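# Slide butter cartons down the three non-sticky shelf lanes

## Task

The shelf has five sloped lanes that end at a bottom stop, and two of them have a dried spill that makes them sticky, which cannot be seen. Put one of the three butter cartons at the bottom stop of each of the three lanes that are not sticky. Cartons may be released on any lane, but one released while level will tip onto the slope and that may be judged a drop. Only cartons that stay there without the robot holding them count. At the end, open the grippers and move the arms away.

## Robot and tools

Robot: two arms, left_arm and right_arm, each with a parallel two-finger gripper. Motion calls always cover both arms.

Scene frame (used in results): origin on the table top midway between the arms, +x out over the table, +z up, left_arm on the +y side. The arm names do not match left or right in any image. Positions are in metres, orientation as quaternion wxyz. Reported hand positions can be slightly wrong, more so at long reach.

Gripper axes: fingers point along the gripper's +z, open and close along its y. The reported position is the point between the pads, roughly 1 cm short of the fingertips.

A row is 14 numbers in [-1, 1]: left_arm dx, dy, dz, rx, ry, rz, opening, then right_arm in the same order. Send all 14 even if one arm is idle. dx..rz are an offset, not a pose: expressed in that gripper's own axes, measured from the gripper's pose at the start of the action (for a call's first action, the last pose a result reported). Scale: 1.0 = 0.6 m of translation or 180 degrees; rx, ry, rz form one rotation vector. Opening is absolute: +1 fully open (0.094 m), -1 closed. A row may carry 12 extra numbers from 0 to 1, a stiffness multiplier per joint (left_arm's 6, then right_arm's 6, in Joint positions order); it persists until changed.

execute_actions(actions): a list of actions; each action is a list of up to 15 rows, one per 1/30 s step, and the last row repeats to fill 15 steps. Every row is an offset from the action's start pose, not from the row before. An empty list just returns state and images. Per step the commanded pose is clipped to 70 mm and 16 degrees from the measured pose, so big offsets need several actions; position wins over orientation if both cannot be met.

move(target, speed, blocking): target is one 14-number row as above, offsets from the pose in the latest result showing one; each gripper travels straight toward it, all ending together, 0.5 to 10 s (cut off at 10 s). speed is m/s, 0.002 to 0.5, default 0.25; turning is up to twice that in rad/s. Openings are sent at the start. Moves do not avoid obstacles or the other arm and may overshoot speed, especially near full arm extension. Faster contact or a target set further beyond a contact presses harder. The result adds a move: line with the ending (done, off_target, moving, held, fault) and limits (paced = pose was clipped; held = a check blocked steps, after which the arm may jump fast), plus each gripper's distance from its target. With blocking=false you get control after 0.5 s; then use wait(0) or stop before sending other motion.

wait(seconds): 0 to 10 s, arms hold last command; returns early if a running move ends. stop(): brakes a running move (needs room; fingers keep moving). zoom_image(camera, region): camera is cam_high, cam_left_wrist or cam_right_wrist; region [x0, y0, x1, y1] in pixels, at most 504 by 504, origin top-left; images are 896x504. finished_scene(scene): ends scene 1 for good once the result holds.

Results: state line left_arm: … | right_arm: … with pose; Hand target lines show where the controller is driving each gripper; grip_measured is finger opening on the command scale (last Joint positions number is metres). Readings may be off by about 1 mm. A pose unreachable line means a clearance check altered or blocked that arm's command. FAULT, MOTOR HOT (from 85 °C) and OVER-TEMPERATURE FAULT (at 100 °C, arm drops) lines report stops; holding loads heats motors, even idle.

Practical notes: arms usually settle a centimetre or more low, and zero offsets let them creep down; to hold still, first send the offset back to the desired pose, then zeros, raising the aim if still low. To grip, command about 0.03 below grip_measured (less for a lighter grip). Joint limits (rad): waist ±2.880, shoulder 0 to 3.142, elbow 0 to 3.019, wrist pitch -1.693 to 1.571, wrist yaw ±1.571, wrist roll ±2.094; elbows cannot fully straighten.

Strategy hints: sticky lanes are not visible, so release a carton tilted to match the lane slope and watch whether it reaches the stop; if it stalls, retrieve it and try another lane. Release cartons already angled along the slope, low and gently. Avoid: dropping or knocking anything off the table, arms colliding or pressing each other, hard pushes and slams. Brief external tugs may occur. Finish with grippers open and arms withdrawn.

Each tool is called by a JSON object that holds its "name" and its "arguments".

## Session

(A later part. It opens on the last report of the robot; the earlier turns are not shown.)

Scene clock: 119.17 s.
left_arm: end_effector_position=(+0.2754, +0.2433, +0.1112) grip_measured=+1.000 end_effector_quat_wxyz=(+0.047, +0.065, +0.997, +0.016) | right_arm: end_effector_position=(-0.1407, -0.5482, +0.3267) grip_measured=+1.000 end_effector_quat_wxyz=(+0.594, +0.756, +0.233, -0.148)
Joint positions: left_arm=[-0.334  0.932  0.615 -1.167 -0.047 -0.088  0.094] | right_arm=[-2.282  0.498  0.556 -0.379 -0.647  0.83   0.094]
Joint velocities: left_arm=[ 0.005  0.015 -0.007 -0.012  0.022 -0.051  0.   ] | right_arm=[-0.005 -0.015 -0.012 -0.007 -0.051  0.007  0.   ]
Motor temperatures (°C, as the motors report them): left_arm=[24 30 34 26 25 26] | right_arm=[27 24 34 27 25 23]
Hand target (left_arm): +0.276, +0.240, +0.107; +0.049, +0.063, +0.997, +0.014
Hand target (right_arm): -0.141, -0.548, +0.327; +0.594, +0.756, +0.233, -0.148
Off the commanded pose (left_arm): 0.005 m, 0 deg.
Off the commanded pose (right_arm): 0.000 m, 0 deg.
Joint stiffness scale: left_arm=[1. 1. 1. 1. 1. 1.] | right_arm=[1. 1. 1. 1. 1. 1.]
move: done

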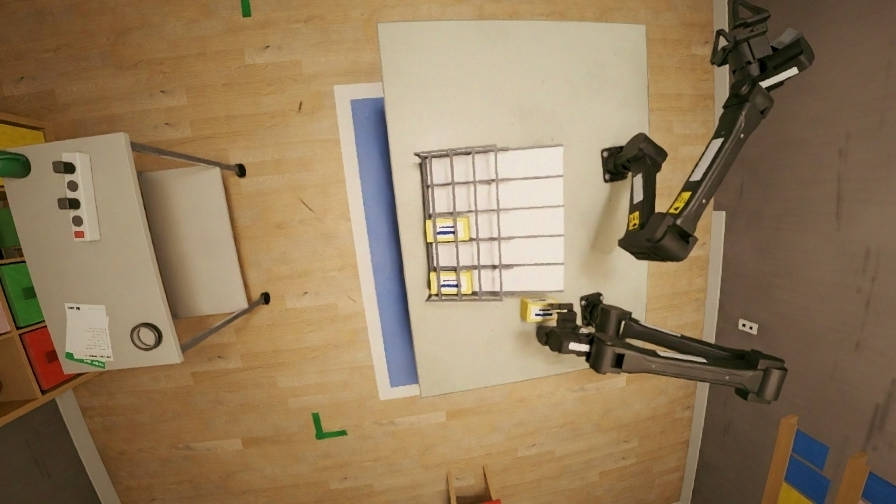

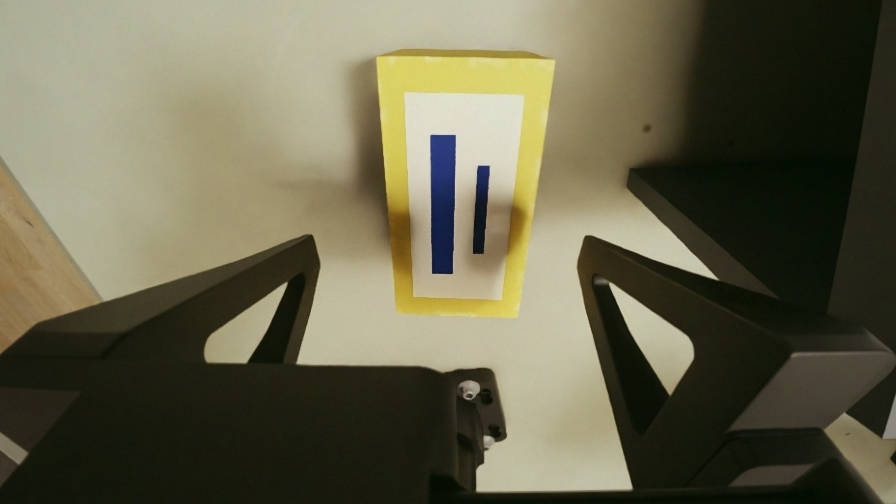

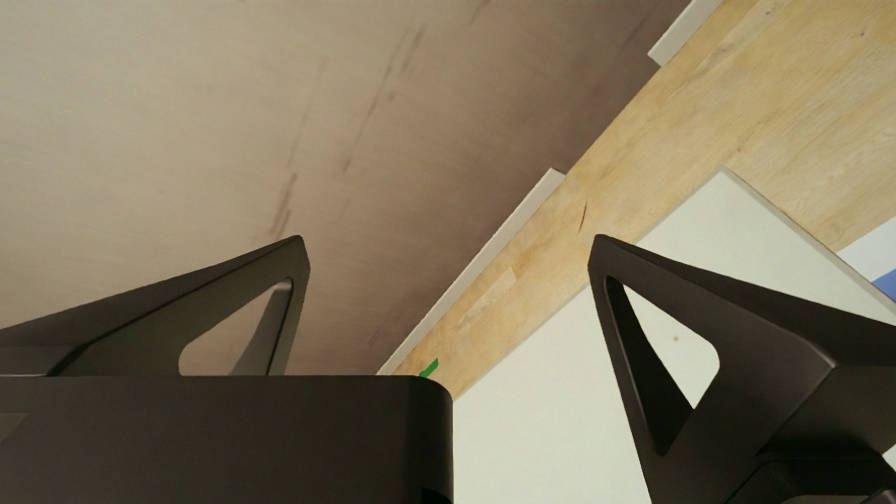

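{"name": "move", "arguments": {"target": [0.005,-0.02,0.112,0,0,0,1,0,0,0,0,0,0,1], "speed": 0.06}}

Scene clock: 122.33 s.
left_arm: end_effector_position=(+0.2783, +0.2353, +0.0487) grip_measured=+1.000 end_effector_quat_wxyz=(+0.046, +0.068, +0.997, +0.015) | right_arm: end_effector_position=(-0.1407, -0.5482, +0.3267) grip_measured=+1.000 end_effector_quat_wxyz=(+0.594, +0.756, +0.233, -0.148)
Joint positions: left_arm=[-0.364  1.051  0.501 -0.936 -0.047 -0.112  0.094] | right_arm=[-2.282  0.498  0.556 -0.379 -0.647  0.83   0.094]
Joint velocities: left_arm=[-0.005  0.005 -0.007  0.007  0.007 -0.007  0.   ] | right_arm=[-0.015 -0.005 -0.022  0.012 -0.037  0.051  0.   ]
Motor temperatures (°C, as the motors report them): left_arm=[24 30 34 26 25 26] | right_arm=[27 24 34 27 25 23]
Hand target (left_arm): +0.277, +0.233, +0.043; +0.046, +0.065, +0.997, +0.016
Hand target (right_arm): -0.141, -0.548, +0.327; +0.594, +0.756, +0.233, -0.148
Off the commanded pose (left_arm): 0.006 m, 0 deg.
Off the commanded pose (right_arm): 0.000 m, 0 deg.
Joint stiffness scale: left_arm=[1. 1. 1. 1. 1. 1.] | right_arm=[1. 1. 1. 1. 1. 1.]
move: done

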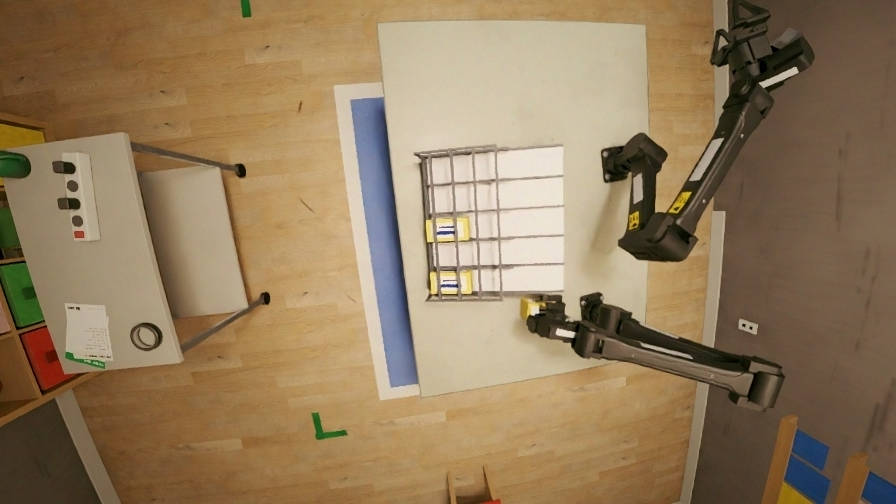

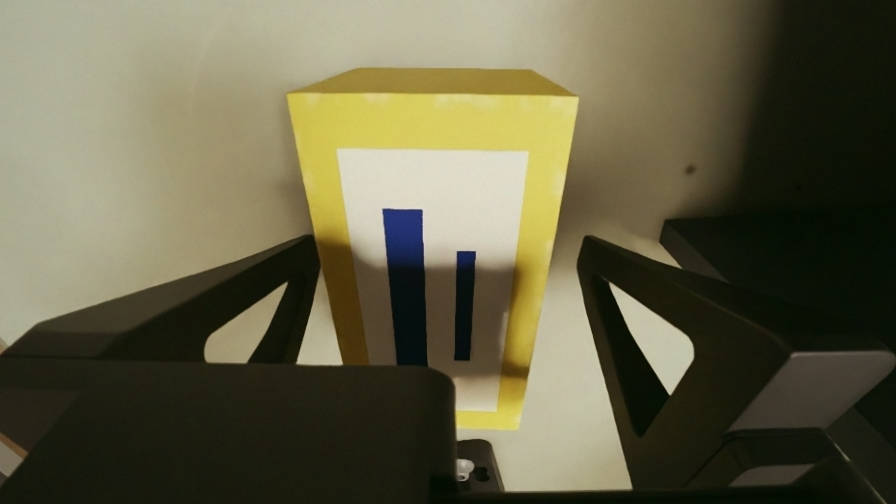

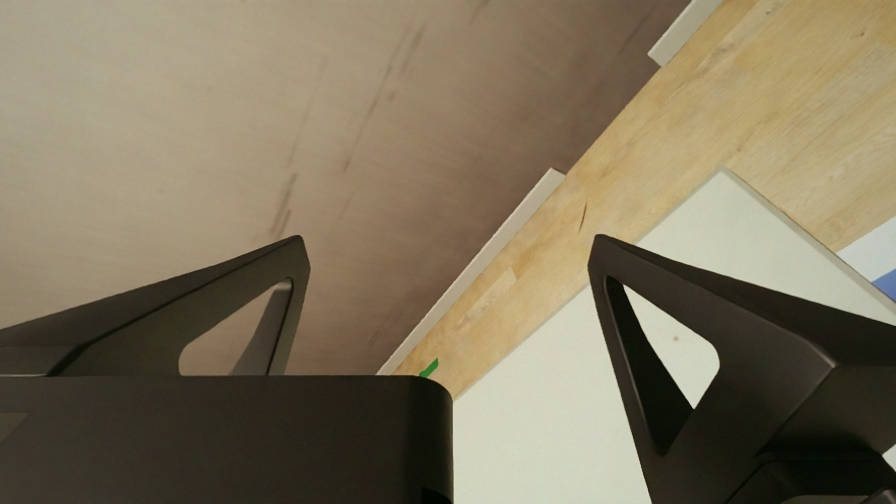

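{"name": "execute_actions", "arguments": {"actions": [[[0,0.01,0.015,0,0,0,1,0,0,0,0,0,0,1]],[[0,0,0,0,0,0,0.25,0,0,0,0,0,0,1]],[[0,0,0,0,0,0,0.25,0,0,0,0,0,0,1]]]}}

{"name": "move", "arguments": {"target": [-0.04,0,-0.35,0,0.03,-0.026,0.25,0,0,0,0,0,0,1], "speed": 0.15}}

Scene clock: 127.30 s.
left_arm: end_effector_position=(+0.2815, +0.2389, +0.0468) grip_measured=+0.339 end_effector_quat_wxyz=(+0.049, +0.064, +0.997, +0.015) | right_arm: end_effector_position=(-0.1407, -0.5482, +0.3267) grip_measured=+1.000 end_effector_quat_wxyz=(+0.594, +0.756, +0.233, -0.148)
Joint positions: left_arm=[-0.346  1.059  0.5   -0.921 -0.047 -0.103  0.063] | right_arm=[-2.282  0.498  0.556 -0.379 -0.647  0.83   0.094]
Joint velocities: left_arm=[-0.005 -0.005 -0.007 -0.002 -0.007  0.007  0.   ] | right_arm=[-0.005 -0.005 -0.022 -0.017 -0.037 -0.022  0.   ]
Motor temperatures (°C, as the motors report them): left_arm=[24 29 33 26 25 26] | right_arm=[27 24 34 27 25 23]
Hand target (left_arm): +0.281, +0.239, +0.047; +0.049, +0.064, +0.997, +0.015
Hand target (right_arm): -0.141, -0.548, +0.327; +0.594, +0.756, +0.233, -0.148
Off the commanded pose (left_arm): 0.000 m, 0 deg.
Off the commanded pose (right_arm): 0.000 m, 0 deg.
Joint stiffness scale: left_arm=[1. 1. 1. 1. 1. 1.] | right_arm=[1. 1. 1. 1. 1. 1.]

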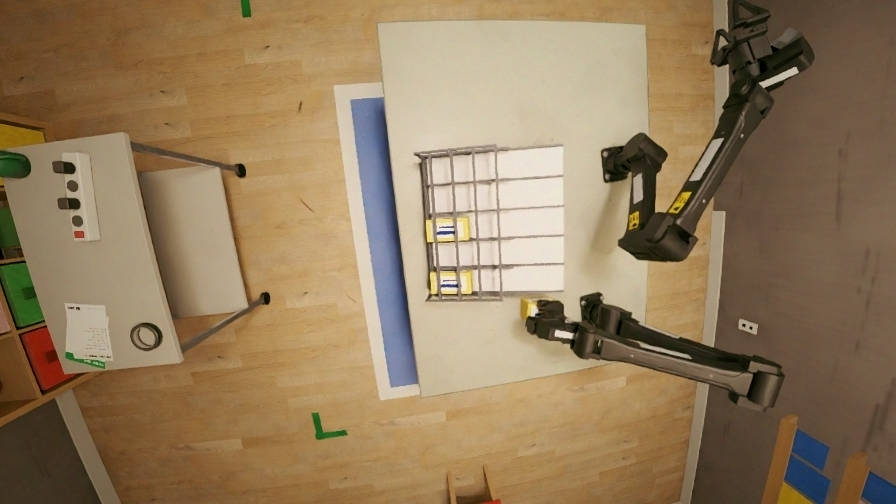

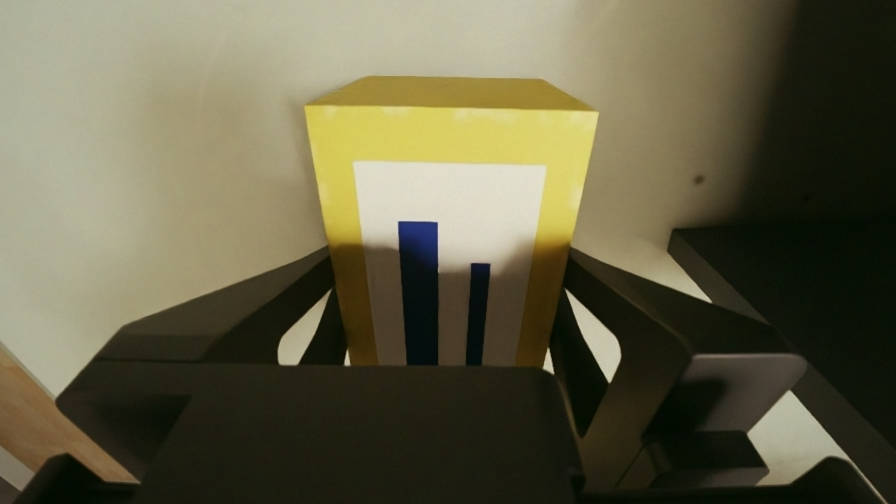

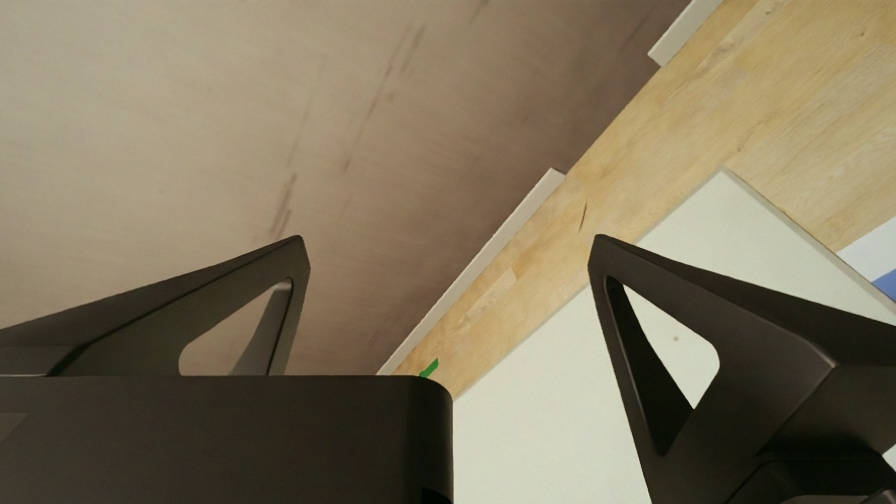

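Scene clock: 129.10 s.
left_arm: end_effector_position=(+0.2752, +0.2374, +0.2327) grip_measured=+0.339 end_effector_quat_wxyz=(-0.019, +0.026, +0.999, +0.021) | right_arm: end_effector_position=(-0.1407, -0.5482, +0.3267) grip_measured=+1.000 end_effector_quat_wxyz=(+0.594, +0.756, +0.233, -0.148)
Joint positions: left_arm=[-0.349  0.974  0.964 -1.607 -0.034 -0.183  0.063] | right_arm=[-2.282  0.498  0.556 -0.379 -0.647  0.83   0.094]
Joint velocities: left_arm=[-0.005  0.015  0.012 -0.007 -0.037 -0.051  0.   ] | right_arm=[-0.015 -0.015 -0.007 -0.002 -0.022 -0.022  0.   ]
Motor temperatures (°C, as the motors report them): left_arm=[24 29 34 26 25 26] | right_arm=[27 24 34 27 25 23]
Hand target (left_arm): +0.285, +0.232, +0.257; +0.002, +0.023, +1.000, +0.016
Hand target (right_arm): -0.141, -0.548, +0.327; +0.594, +0.756, +0.233, -0.148
Off the commanded pose (left_arm): 0.028 m, 3 deg.
Off the commanded pose (right_arm): 0.000 m, 0 deg.
Joint stiffness scale: left_arm=[1. 1. 1. 1. 1. 1.] | right_arm=[1. 1. 1. 1. 1. 1.]
move: off_target (left_arm)

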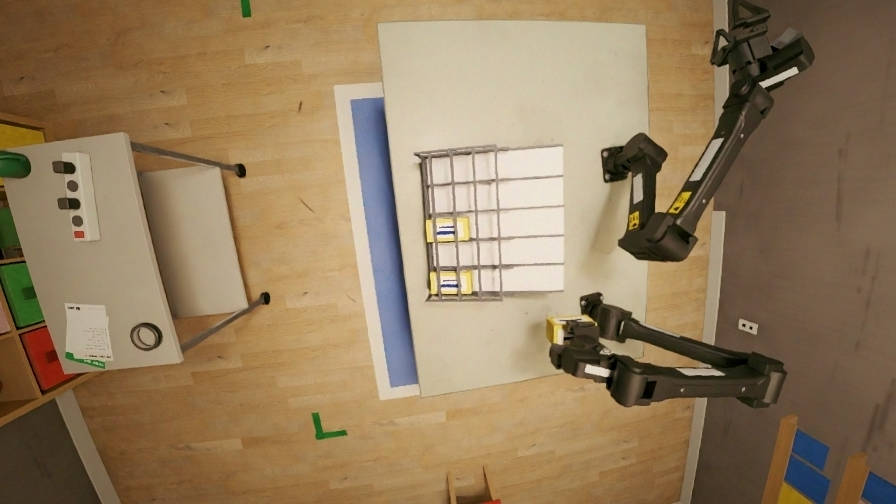

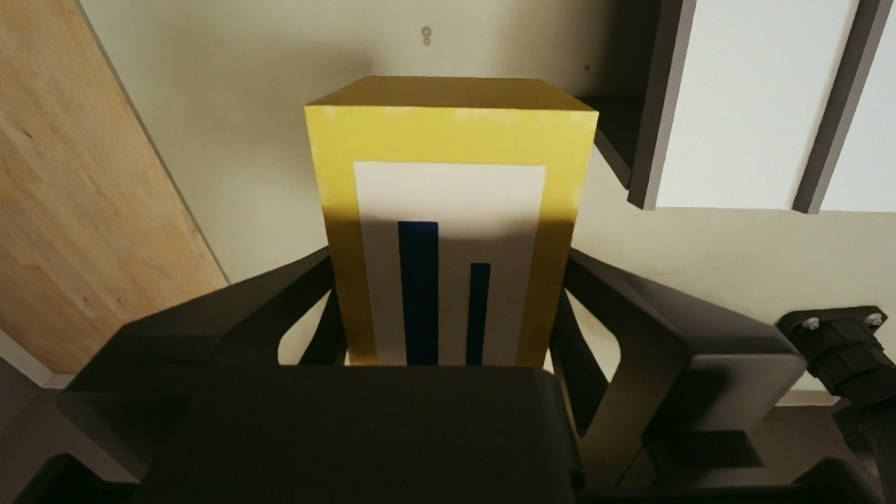

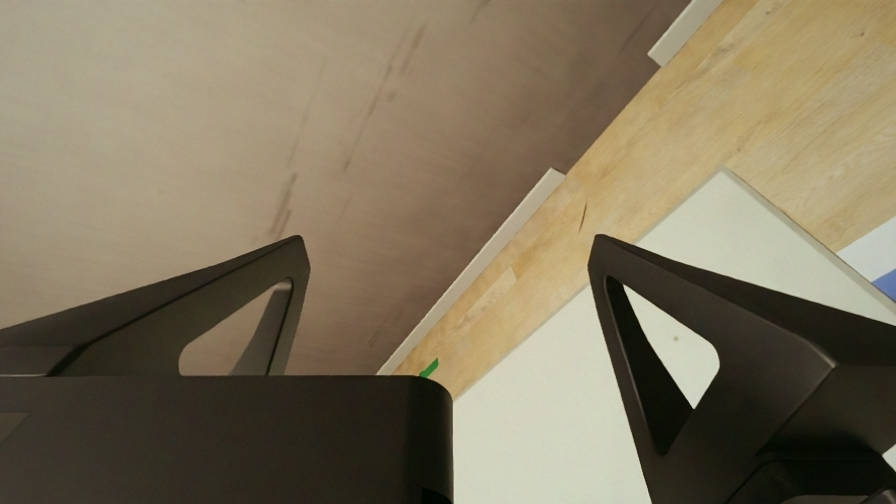

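{"name": "move", "arguments": {"target": [-0.145,-0.70,-0.06,0.02,0.032,0,0.25,0,0,0,0,0,0,1], "speed": 0.18}}

Scene clock: 134.53 s.
left_arm: end_effector_position=(+0.3348, -0.1779, +0.2121) grip_measured=+0.339 end_effector_quat_wxyz=(-0.086, +0.030, +0.996, +0.013) | right_arm: end_effector_position=(-0.1407, -0.5482, +0.3267) grip_measured=+1.000 end_effector_quat_wxyz=(+0.594, +0.756, +0.233, -0.148)
Joint positions: left_arm=[-1.088  1.863  1.814 -1.644  0.123 -0.906  0.063] | right_arm=[-2.282  0.498  0.556 -0.379 -0.647  0.83   0.094]
Joint velocities: left_arm=[-0.005 -0.015  0.007  0.012 -0.022  0.022  0.   ] | right_arm=[-0.005 -0.005  0.007 -0.007 -0.022  0.007  0.   ]
Motor temperatures (°C, as the motors report them): left_arm=[24 29 36 26 25 26] | right_arm=[27 24 34 27 25 23]
Hand target (left_arm): +0.339, -0.189, +0.244; -0.070, +0.025, +0.997, -0.012
Hand target (right_arm): -0.141, -0.548, +0.327; +0.594, +0.756, +0.233, -0.148
Off the commanded pose (left_arm): 0.037 m, 3 deg.
Off the commanded pose (right_arm): 0.000 m, 0 deg.
Joint stiffness scale: left_arm=[1. 1. 1. 1. 1. 1.] | right_arm=[1. 1. 1. 1. 1. 1.]
move: off_target (left_arm)

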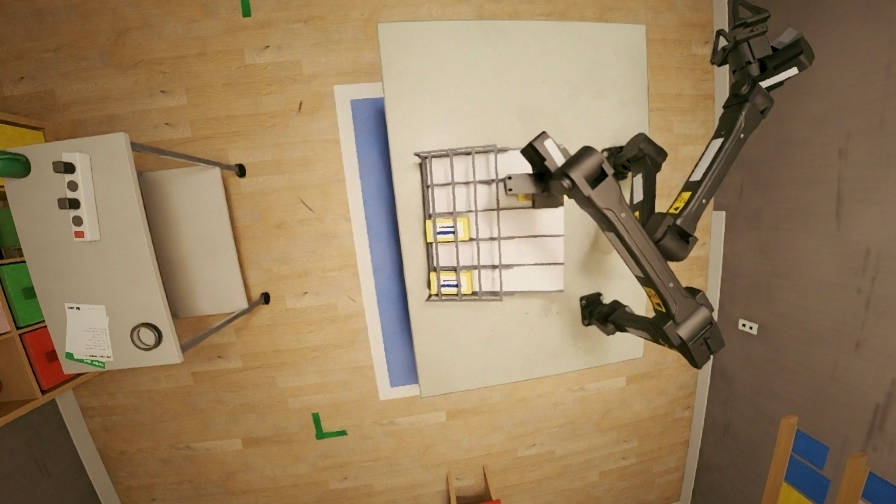

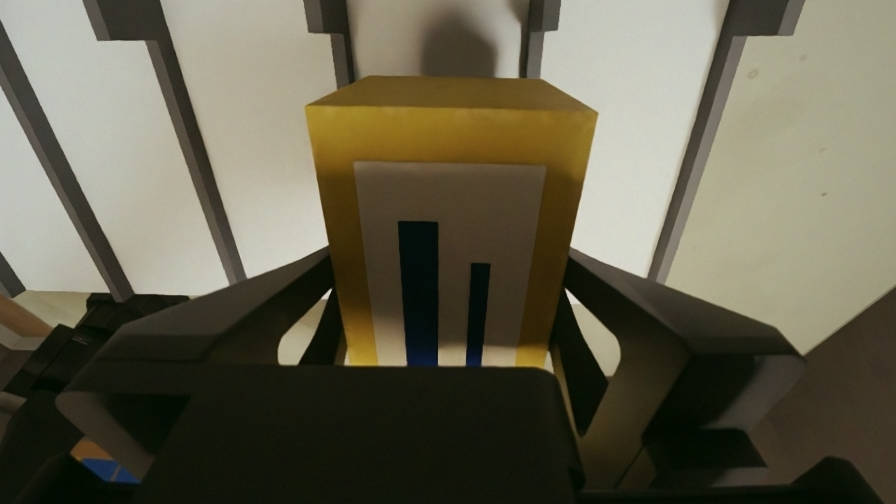

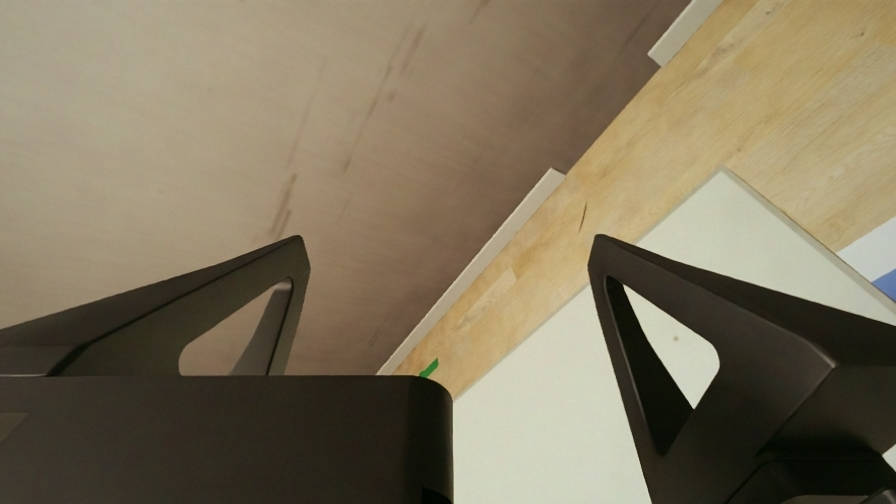

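{"name": "move", "arguments": {"target": [-0.02,0.014,0.04,0,0.014,0,0.25,0,0,0,0,0,0,1], "speed": 0.05}}

Scene clock: 137.13 s.
left_arm: end_effector_position=(+0.3386, -0.1685, +0.1841) grip_measured=+0.339 end_effector_quat_wxyz=(-0.110, +0.024, +0.993, +0.024) | right_arm: end_effector_position=(-0.1407, -0.5482, +0.3267) grip_measured=+1.000 end_effector_quat_wxyz=(+0.594, +0.756, +0.233, -0.148)
Joint positions: left_arm=[-1.065  1.887  1.769 -1.625  0.147 -0.89   0.063] | right_arm=[-2.282  0.498  0.556 -0.379 -0.647  0.83   0.094]
Joint velocities: left_arm=[-0.005 -0.015 -0.007 -0.002 -0.051 -0.007  0.   ] | right_arm=[-0.005 -0.005 -0.007 -0.002  0.007 -0.007  0.   ]
Motor temperatures (°C, as the motors report them): left_arm=[24 30 36 26 25 26] | right_arm=[27 24 34 27 25 23]
Hand target (left_arm): +0.343, -0.169, +0.186; -0.107, +0.030, +0.994, +0.014
Hand target (right_arm): -0.141, -0.548, +0.327; +0.594, +0.756, +0.233, -0.148
Off the commanded pose (left_arm): 0.005 m, 1 deg.
Off the commanded pose (right_arm): 0.000 m, 0 deg.
Joint stiffness scale: left_arm=[1. 1. 1. 1. 1. 1.] | right_arm=[1. 1. 1. 1. 1. 1.]
move: done

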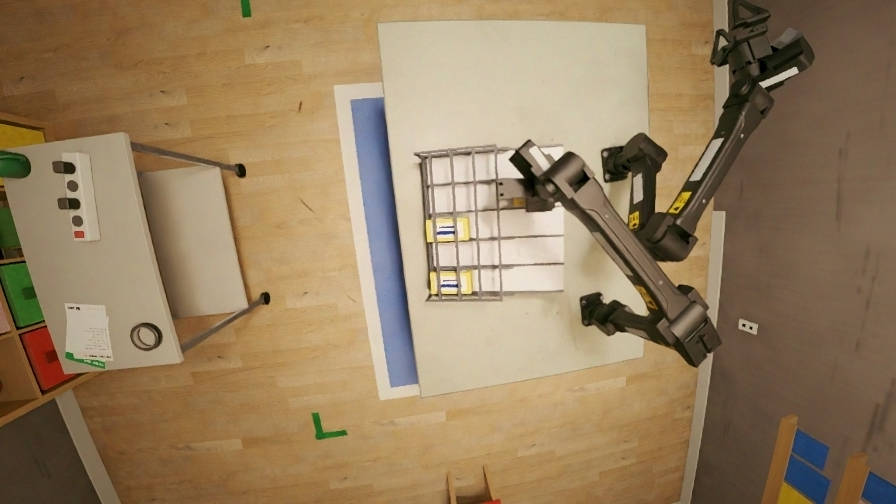

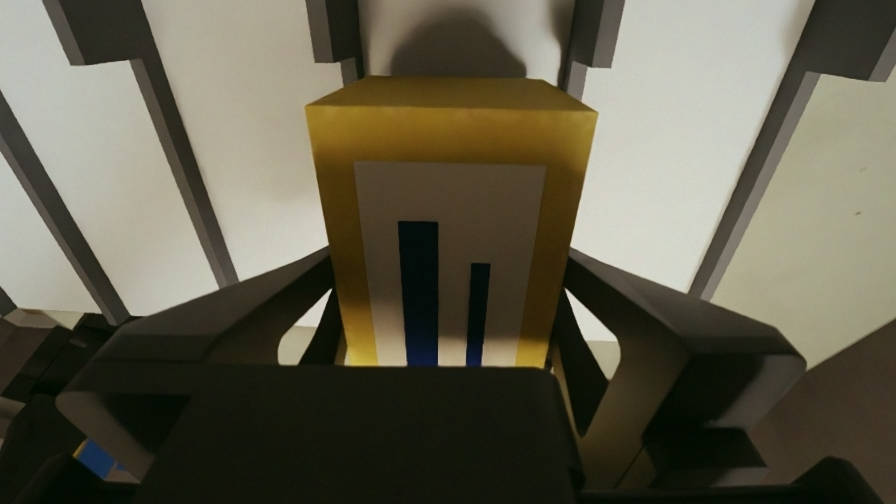

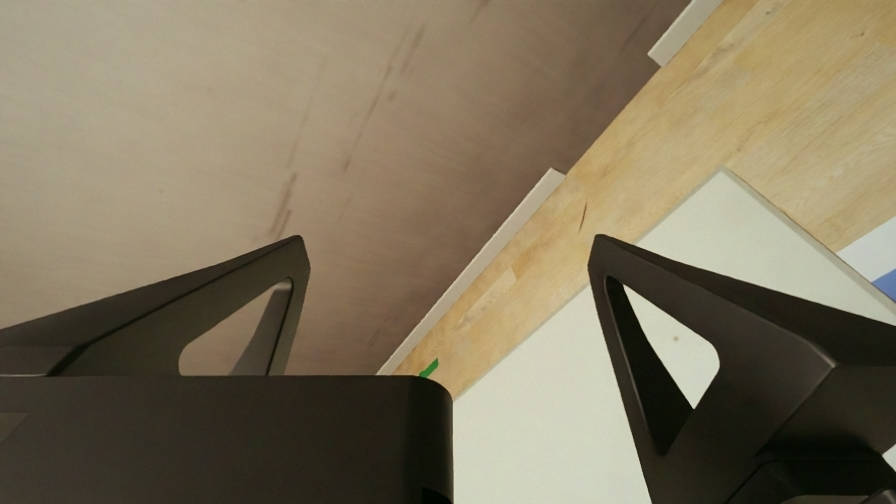

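{"name": "move", "arguments": {"target": [-0.01,-0.012,0.045,0.006,0,0,0.25,0,0,0,0,0,0,1], "speed": 0.03}}

Scene clock: 139.67 s.
left_arm: end_effector_position=(+0.3421, -0.1743, +0.1665) grip_measured=+0.339 end_effector_quat_wxyz=(-0.103, +0.025, +0.994, +0.012) | right_arm: end_effector_position=(-0.1407, -0.5482, +0.3267) grip_measured=+1.000 end_effector_quat_wxyz=(+0.594, +0.756, +0.233, -0.148)
Joint positions: left_arm=[-1.065  1.893  1.734 -1.556  0.15  -0.889  0.063] | right_arm=[-2.282  0.498  0.556 -0.379 -0.647  0.83   0.094]
Joint velocities: left_arm=[-0.005 -0.015  0.007 -0.007  0.037 -0.066  0.   ] | right_arm=[-0.015 -0.005  0.002 -0.002  0.007  0.007  0.   ]
Motor temperatures (°C, as the motors report them): left_arm=[24 30 36 26 25 26] | right_arm=[27 24 34 27 25 23]
Hand target (left_arm): +0.338, -0.174, +0.156; -0.110, +0.023, +0.994, +0.015
Hand target (right_arm): -0.141, -0.548, +0.327; +0.594, +0.756, +0.233, -0.148
Off the commanded pose (left_arm): 0.011 m, 1 deg.
Off the commanded pose (right_arm): 0.000 m, 0 deg.
Joint stiffness scale: left_arm=[1. 1. 1. 1. 1. 1.] | right_arm=[1. 1. 1. 1. 1. 1.]
move: off_target (left_arm)

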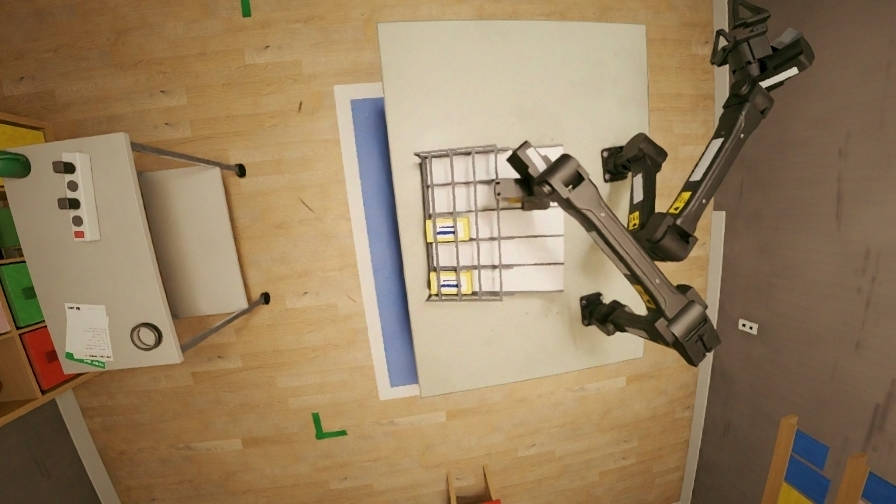

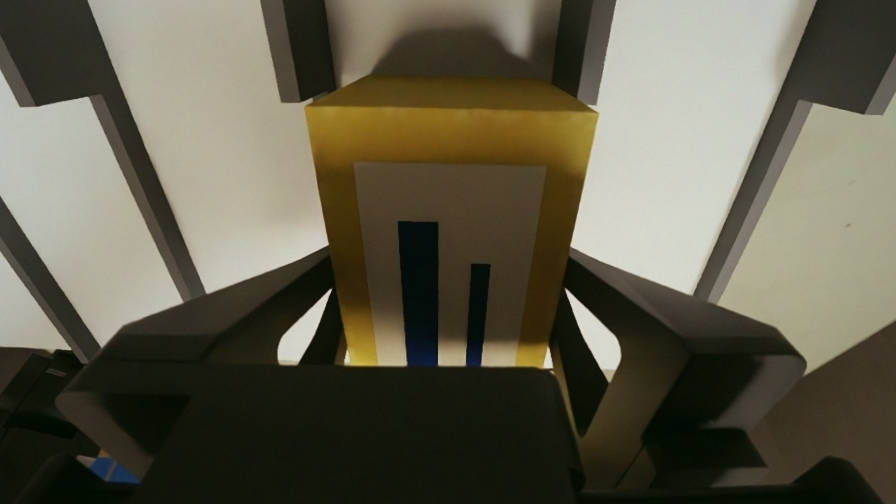

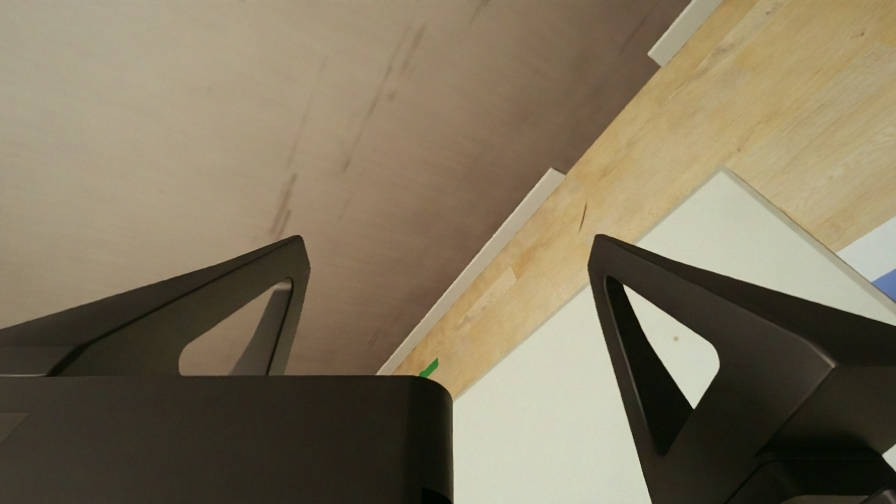

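Close to the right divider but inside; in contact. Release.

{"name": "execute_actions", "arguments": {"actions": [[[0,0,-0.01,0,0,0,0.55,0,0,0,0,0,0,1]]]}}

{"name": "wait", "arguments": {"seconds": 1.5}}

Scene clock: 142.20 s.
left_arm: end_effector_position=(+0.3421, -0.1742, +0.1665) grip_measured=+0.548 end_effector_quat_wxyz=(-0.103, +0.025, +0.994, +0.012) | right_arm: end_effector_position=(-0.1407, -0.5482, +0.3267) grip_measured=+1.000 end_effector_quat_wxyz=(+0.594, +0.756, +0.233, -0.148)
Joint positions: left_arm=[-1.065  1.893  1.734 -1.556  0.149 -0.889  0.073] | right_arm=[-2.282  0.498  0.556 -0.379 -0.647  0.83   0.094]
Joint velocities: left_arm=[-0.005 -0.005 -0.017  0.002 -0.066  0.007 -0.   ] | right_arm=[-0.005 -0.005 -0.012 -0.007 -0.007  0.007  0.   ]
Motor temperatures (°C, as the motors report them): left_arm=[24 30 35 26 25 26] | right_arm=[27 24 34 27 25 23]
Hand target (left_arm): +0.343, -0.174, +0.172; -0.103, +0.025, +0.994, +0.012
Hand target (right_arm): -0.141, -0.548, +0.327; +0.594, +0.756, +0.233, -0.148
Off the commanded pose (left_arm): 0.006 m, 0 deg.
Off the commanded pose (right_arm): 0.000 m, 0 deg.
Joint stiffness scale: left_arm=[1. 1. 1. 1. 1. 1.] | right_arm=[1. 1. 1. 1. 1. 1.]

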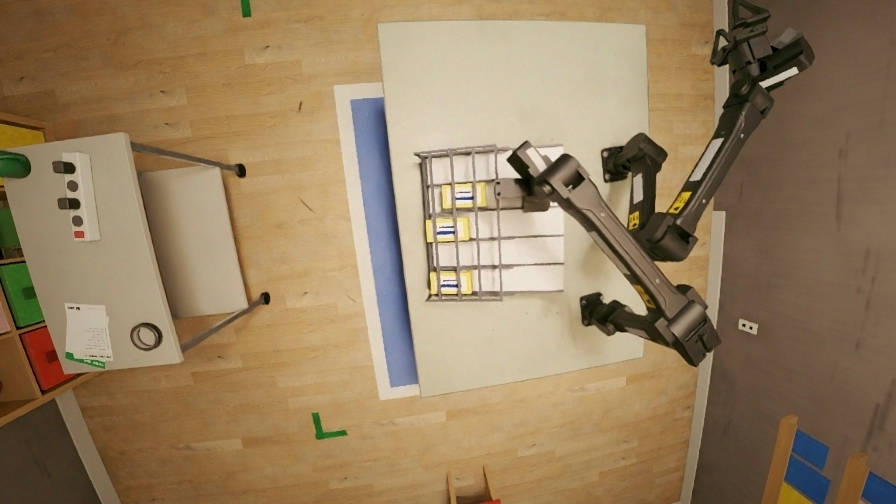

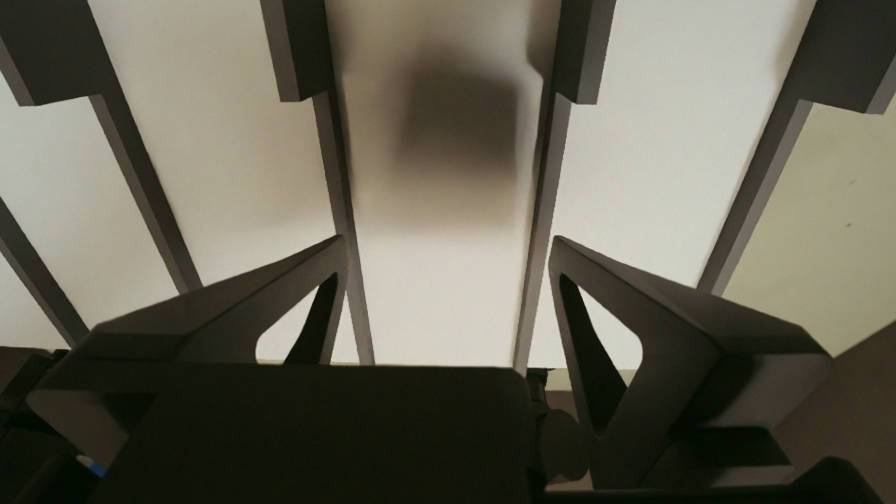

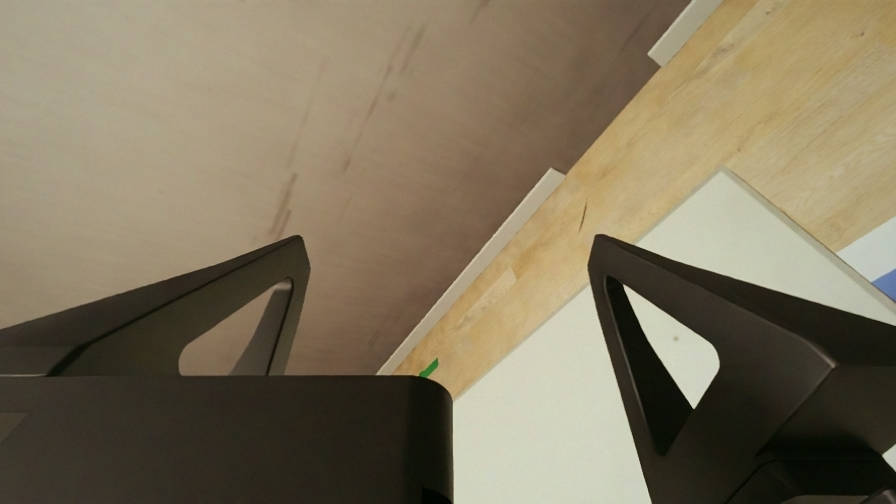

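Scene clock: 143.70 s.
left_arm: end_effector_position=(+0.3421, -0.1742, +0.1665) grip_measured=+0.548 end_effector_quat_wxyz=(-0.103, +0.025, +0.994, +0.012) | right_arm: end_effector_position=(-0.1407, -0.5482, +0.3267) grip_measured=+1.000 end_effector_quat_wxyz=(+0.594, +0.756, +0.233, -0.148)
Joint positions: left_arm=[-1.065  1.893  1.734 -1.556  0.149 -0.889  0.073] | right_arm=[-2.282  0.498  0.556 -0.379 -0.647  0.83   0.094]
Joint velocities: left_arm=[-0.005 -0.005 -0.022  0.002  0.007  0.007 -0.001] | right_arm=[-0.015  0.005  0.002 -0.002  0.037 -0.022  0.   ]
Motor temperatures (°C, as the motors report them): left_arm=[24 30 35 26 25 26] | right_arm=[27 24 34 27 25 23]
Hand target (left_arm): +0.343, -0.174, +0.172; -0.103, +0.025, +0.994, +0.012
Hand target (right_arm): -0.141, -0.548, +0.327; +0.594, +0.756, +0.233, -0.148
Off the commanded pose (left_arm): 0.006 m, 0 deg.
Off the commanded pose (right_arm): 0.000 m, 0 deg.
Joint stiffness scale: left_arm=[1. 1. 1. 1. 1. 1.] | right_arm=[1. 1. 1. 1. 1. 1.]
wait: 1.50 s; at rest by 0.17 s

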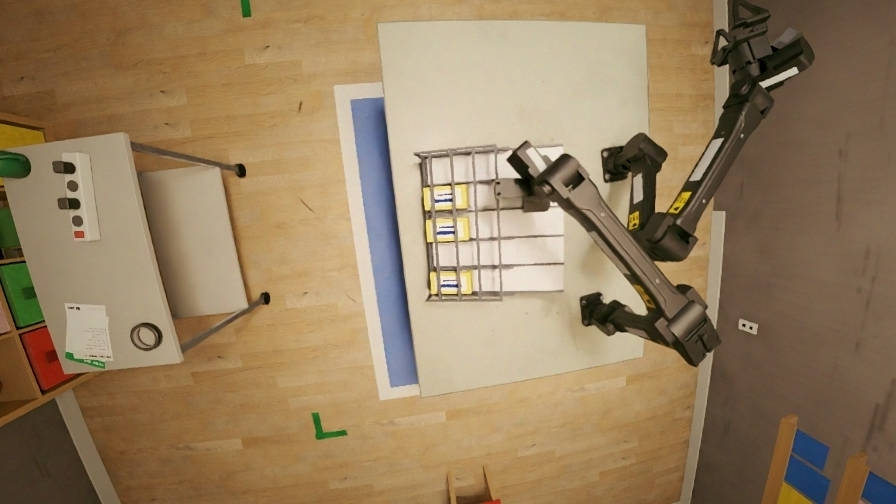

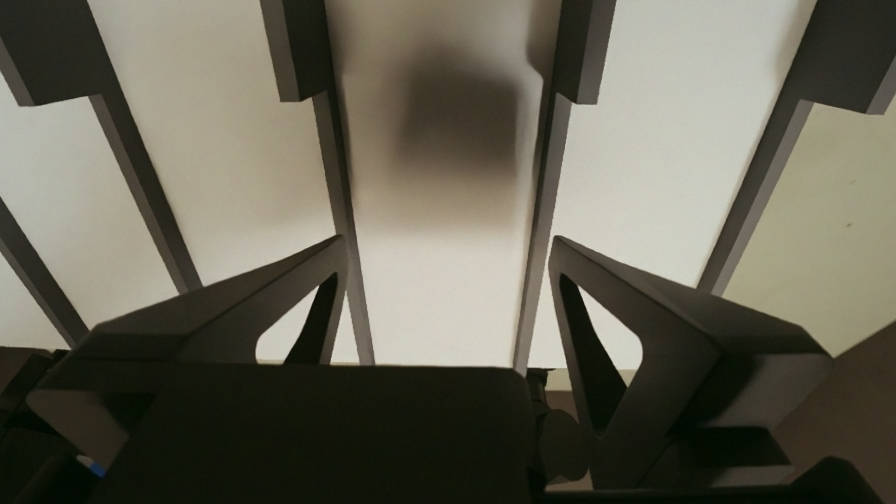

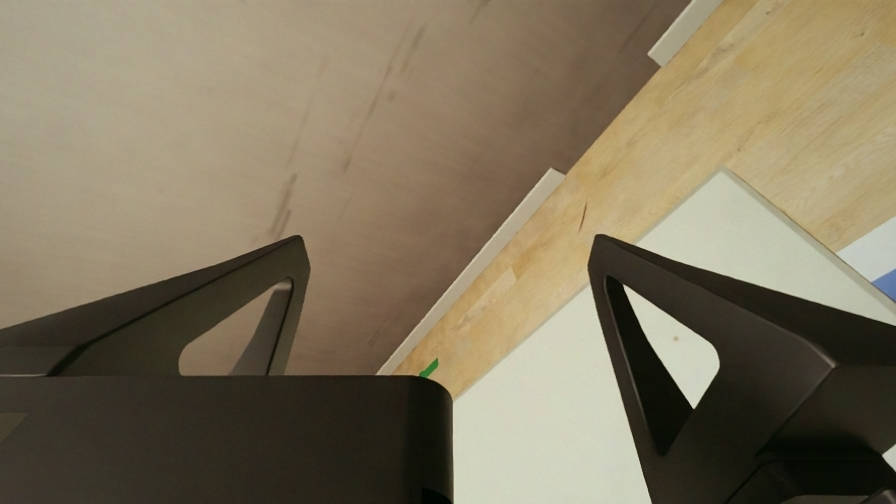

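{"name": "move", "arguments": {"target": [0.05,0,-0.14,0,-0.08,0,1,0,0,0,0,0,0,1], "speed": 0.2}}

{"name": "finished_scene", "arguments": {"scene": 2}}

Scene clock: 147.63 s.
left_arm: end_effector_position=(+0.3281, -0.1676, +0.2402) grip_measured=+1.000 end_effector_quat_wxyz=(+0.015, +0.034, +0.999, +0.018) | right_arm: end_effector_position=(-0.1407, -0.5482, +0.3267) grip_measured=+1.000 end_effector_quat_wxyz=(+0.594, +0.756, +0.233, -0.148)
Joint positions: left_arm=[-1.141  1.753  1.74  -1.572 -0.045 -0.96   0.094] | right_arm=[-2.282  0.498  0.556 -0.379 -0.647  0.83   0.094]
Joint velocities: left_arm=[-0.015 -0.005  0.002 -0.002  0.022 -0.007  0.   ] | right_arm=[-0.015 -0.005 -0.007  0.007 -0.051  0.066  0.   ]
Motor temperatures (°C, as the motors report them): left_arm=[24 30 35 26 25 26] | right_arm=[27 24 34 27 25 23]
Hand target (left_arm): +0.330, -0.176, +0.256; +0.023, +0.026, +0.999, +0.008
Hand target (right_arm): -0.141, -0.548, +0.327; +0.594, +0.756, +0.233, -0.148
Off the commanded pose (left_arm): 0.017 m, 2 deg.
Off the commanded pose (right_arm): 0.000 m, 0 deg.
Joint stiffness scale: left_arm=[1. 1. 1. 1. 1. 1.] | right_arm=[1. 1. 1. 1. 1. 1.]
move: off_target (left_arm)

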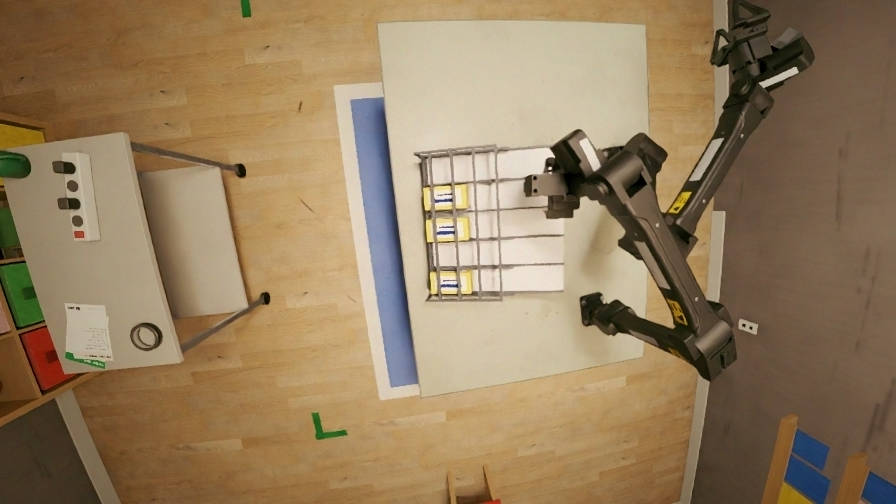

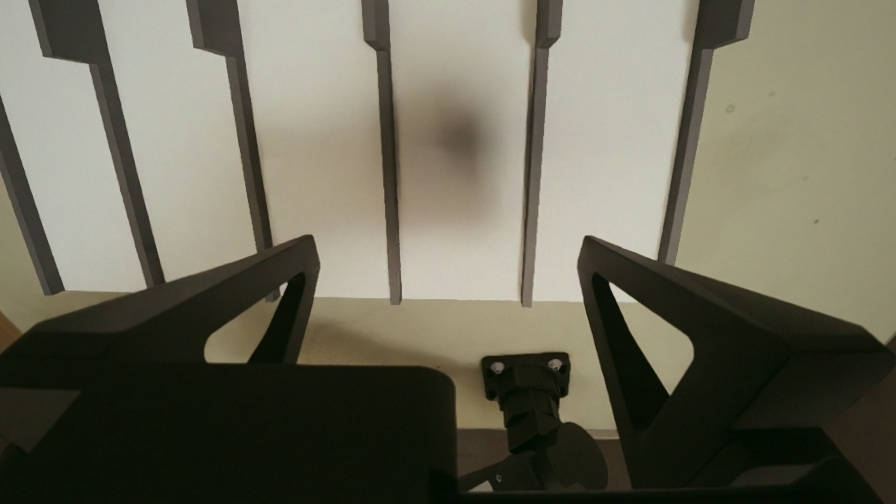

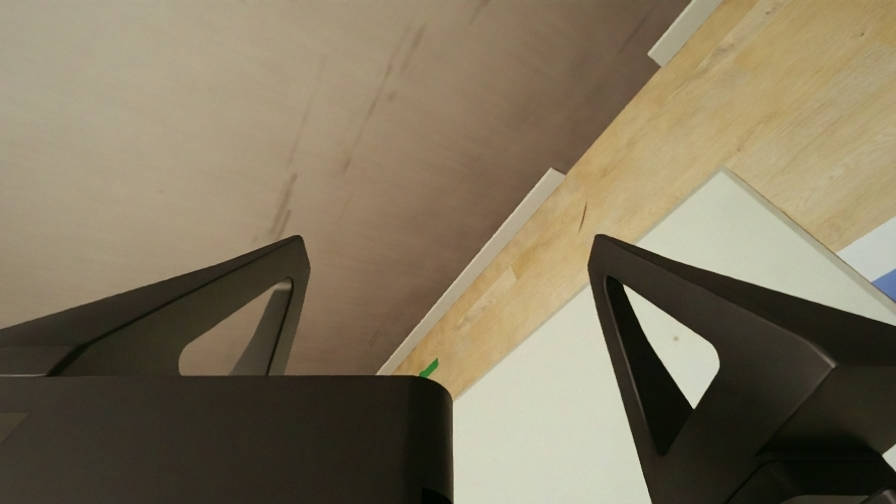

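The scene is finished: the task was done.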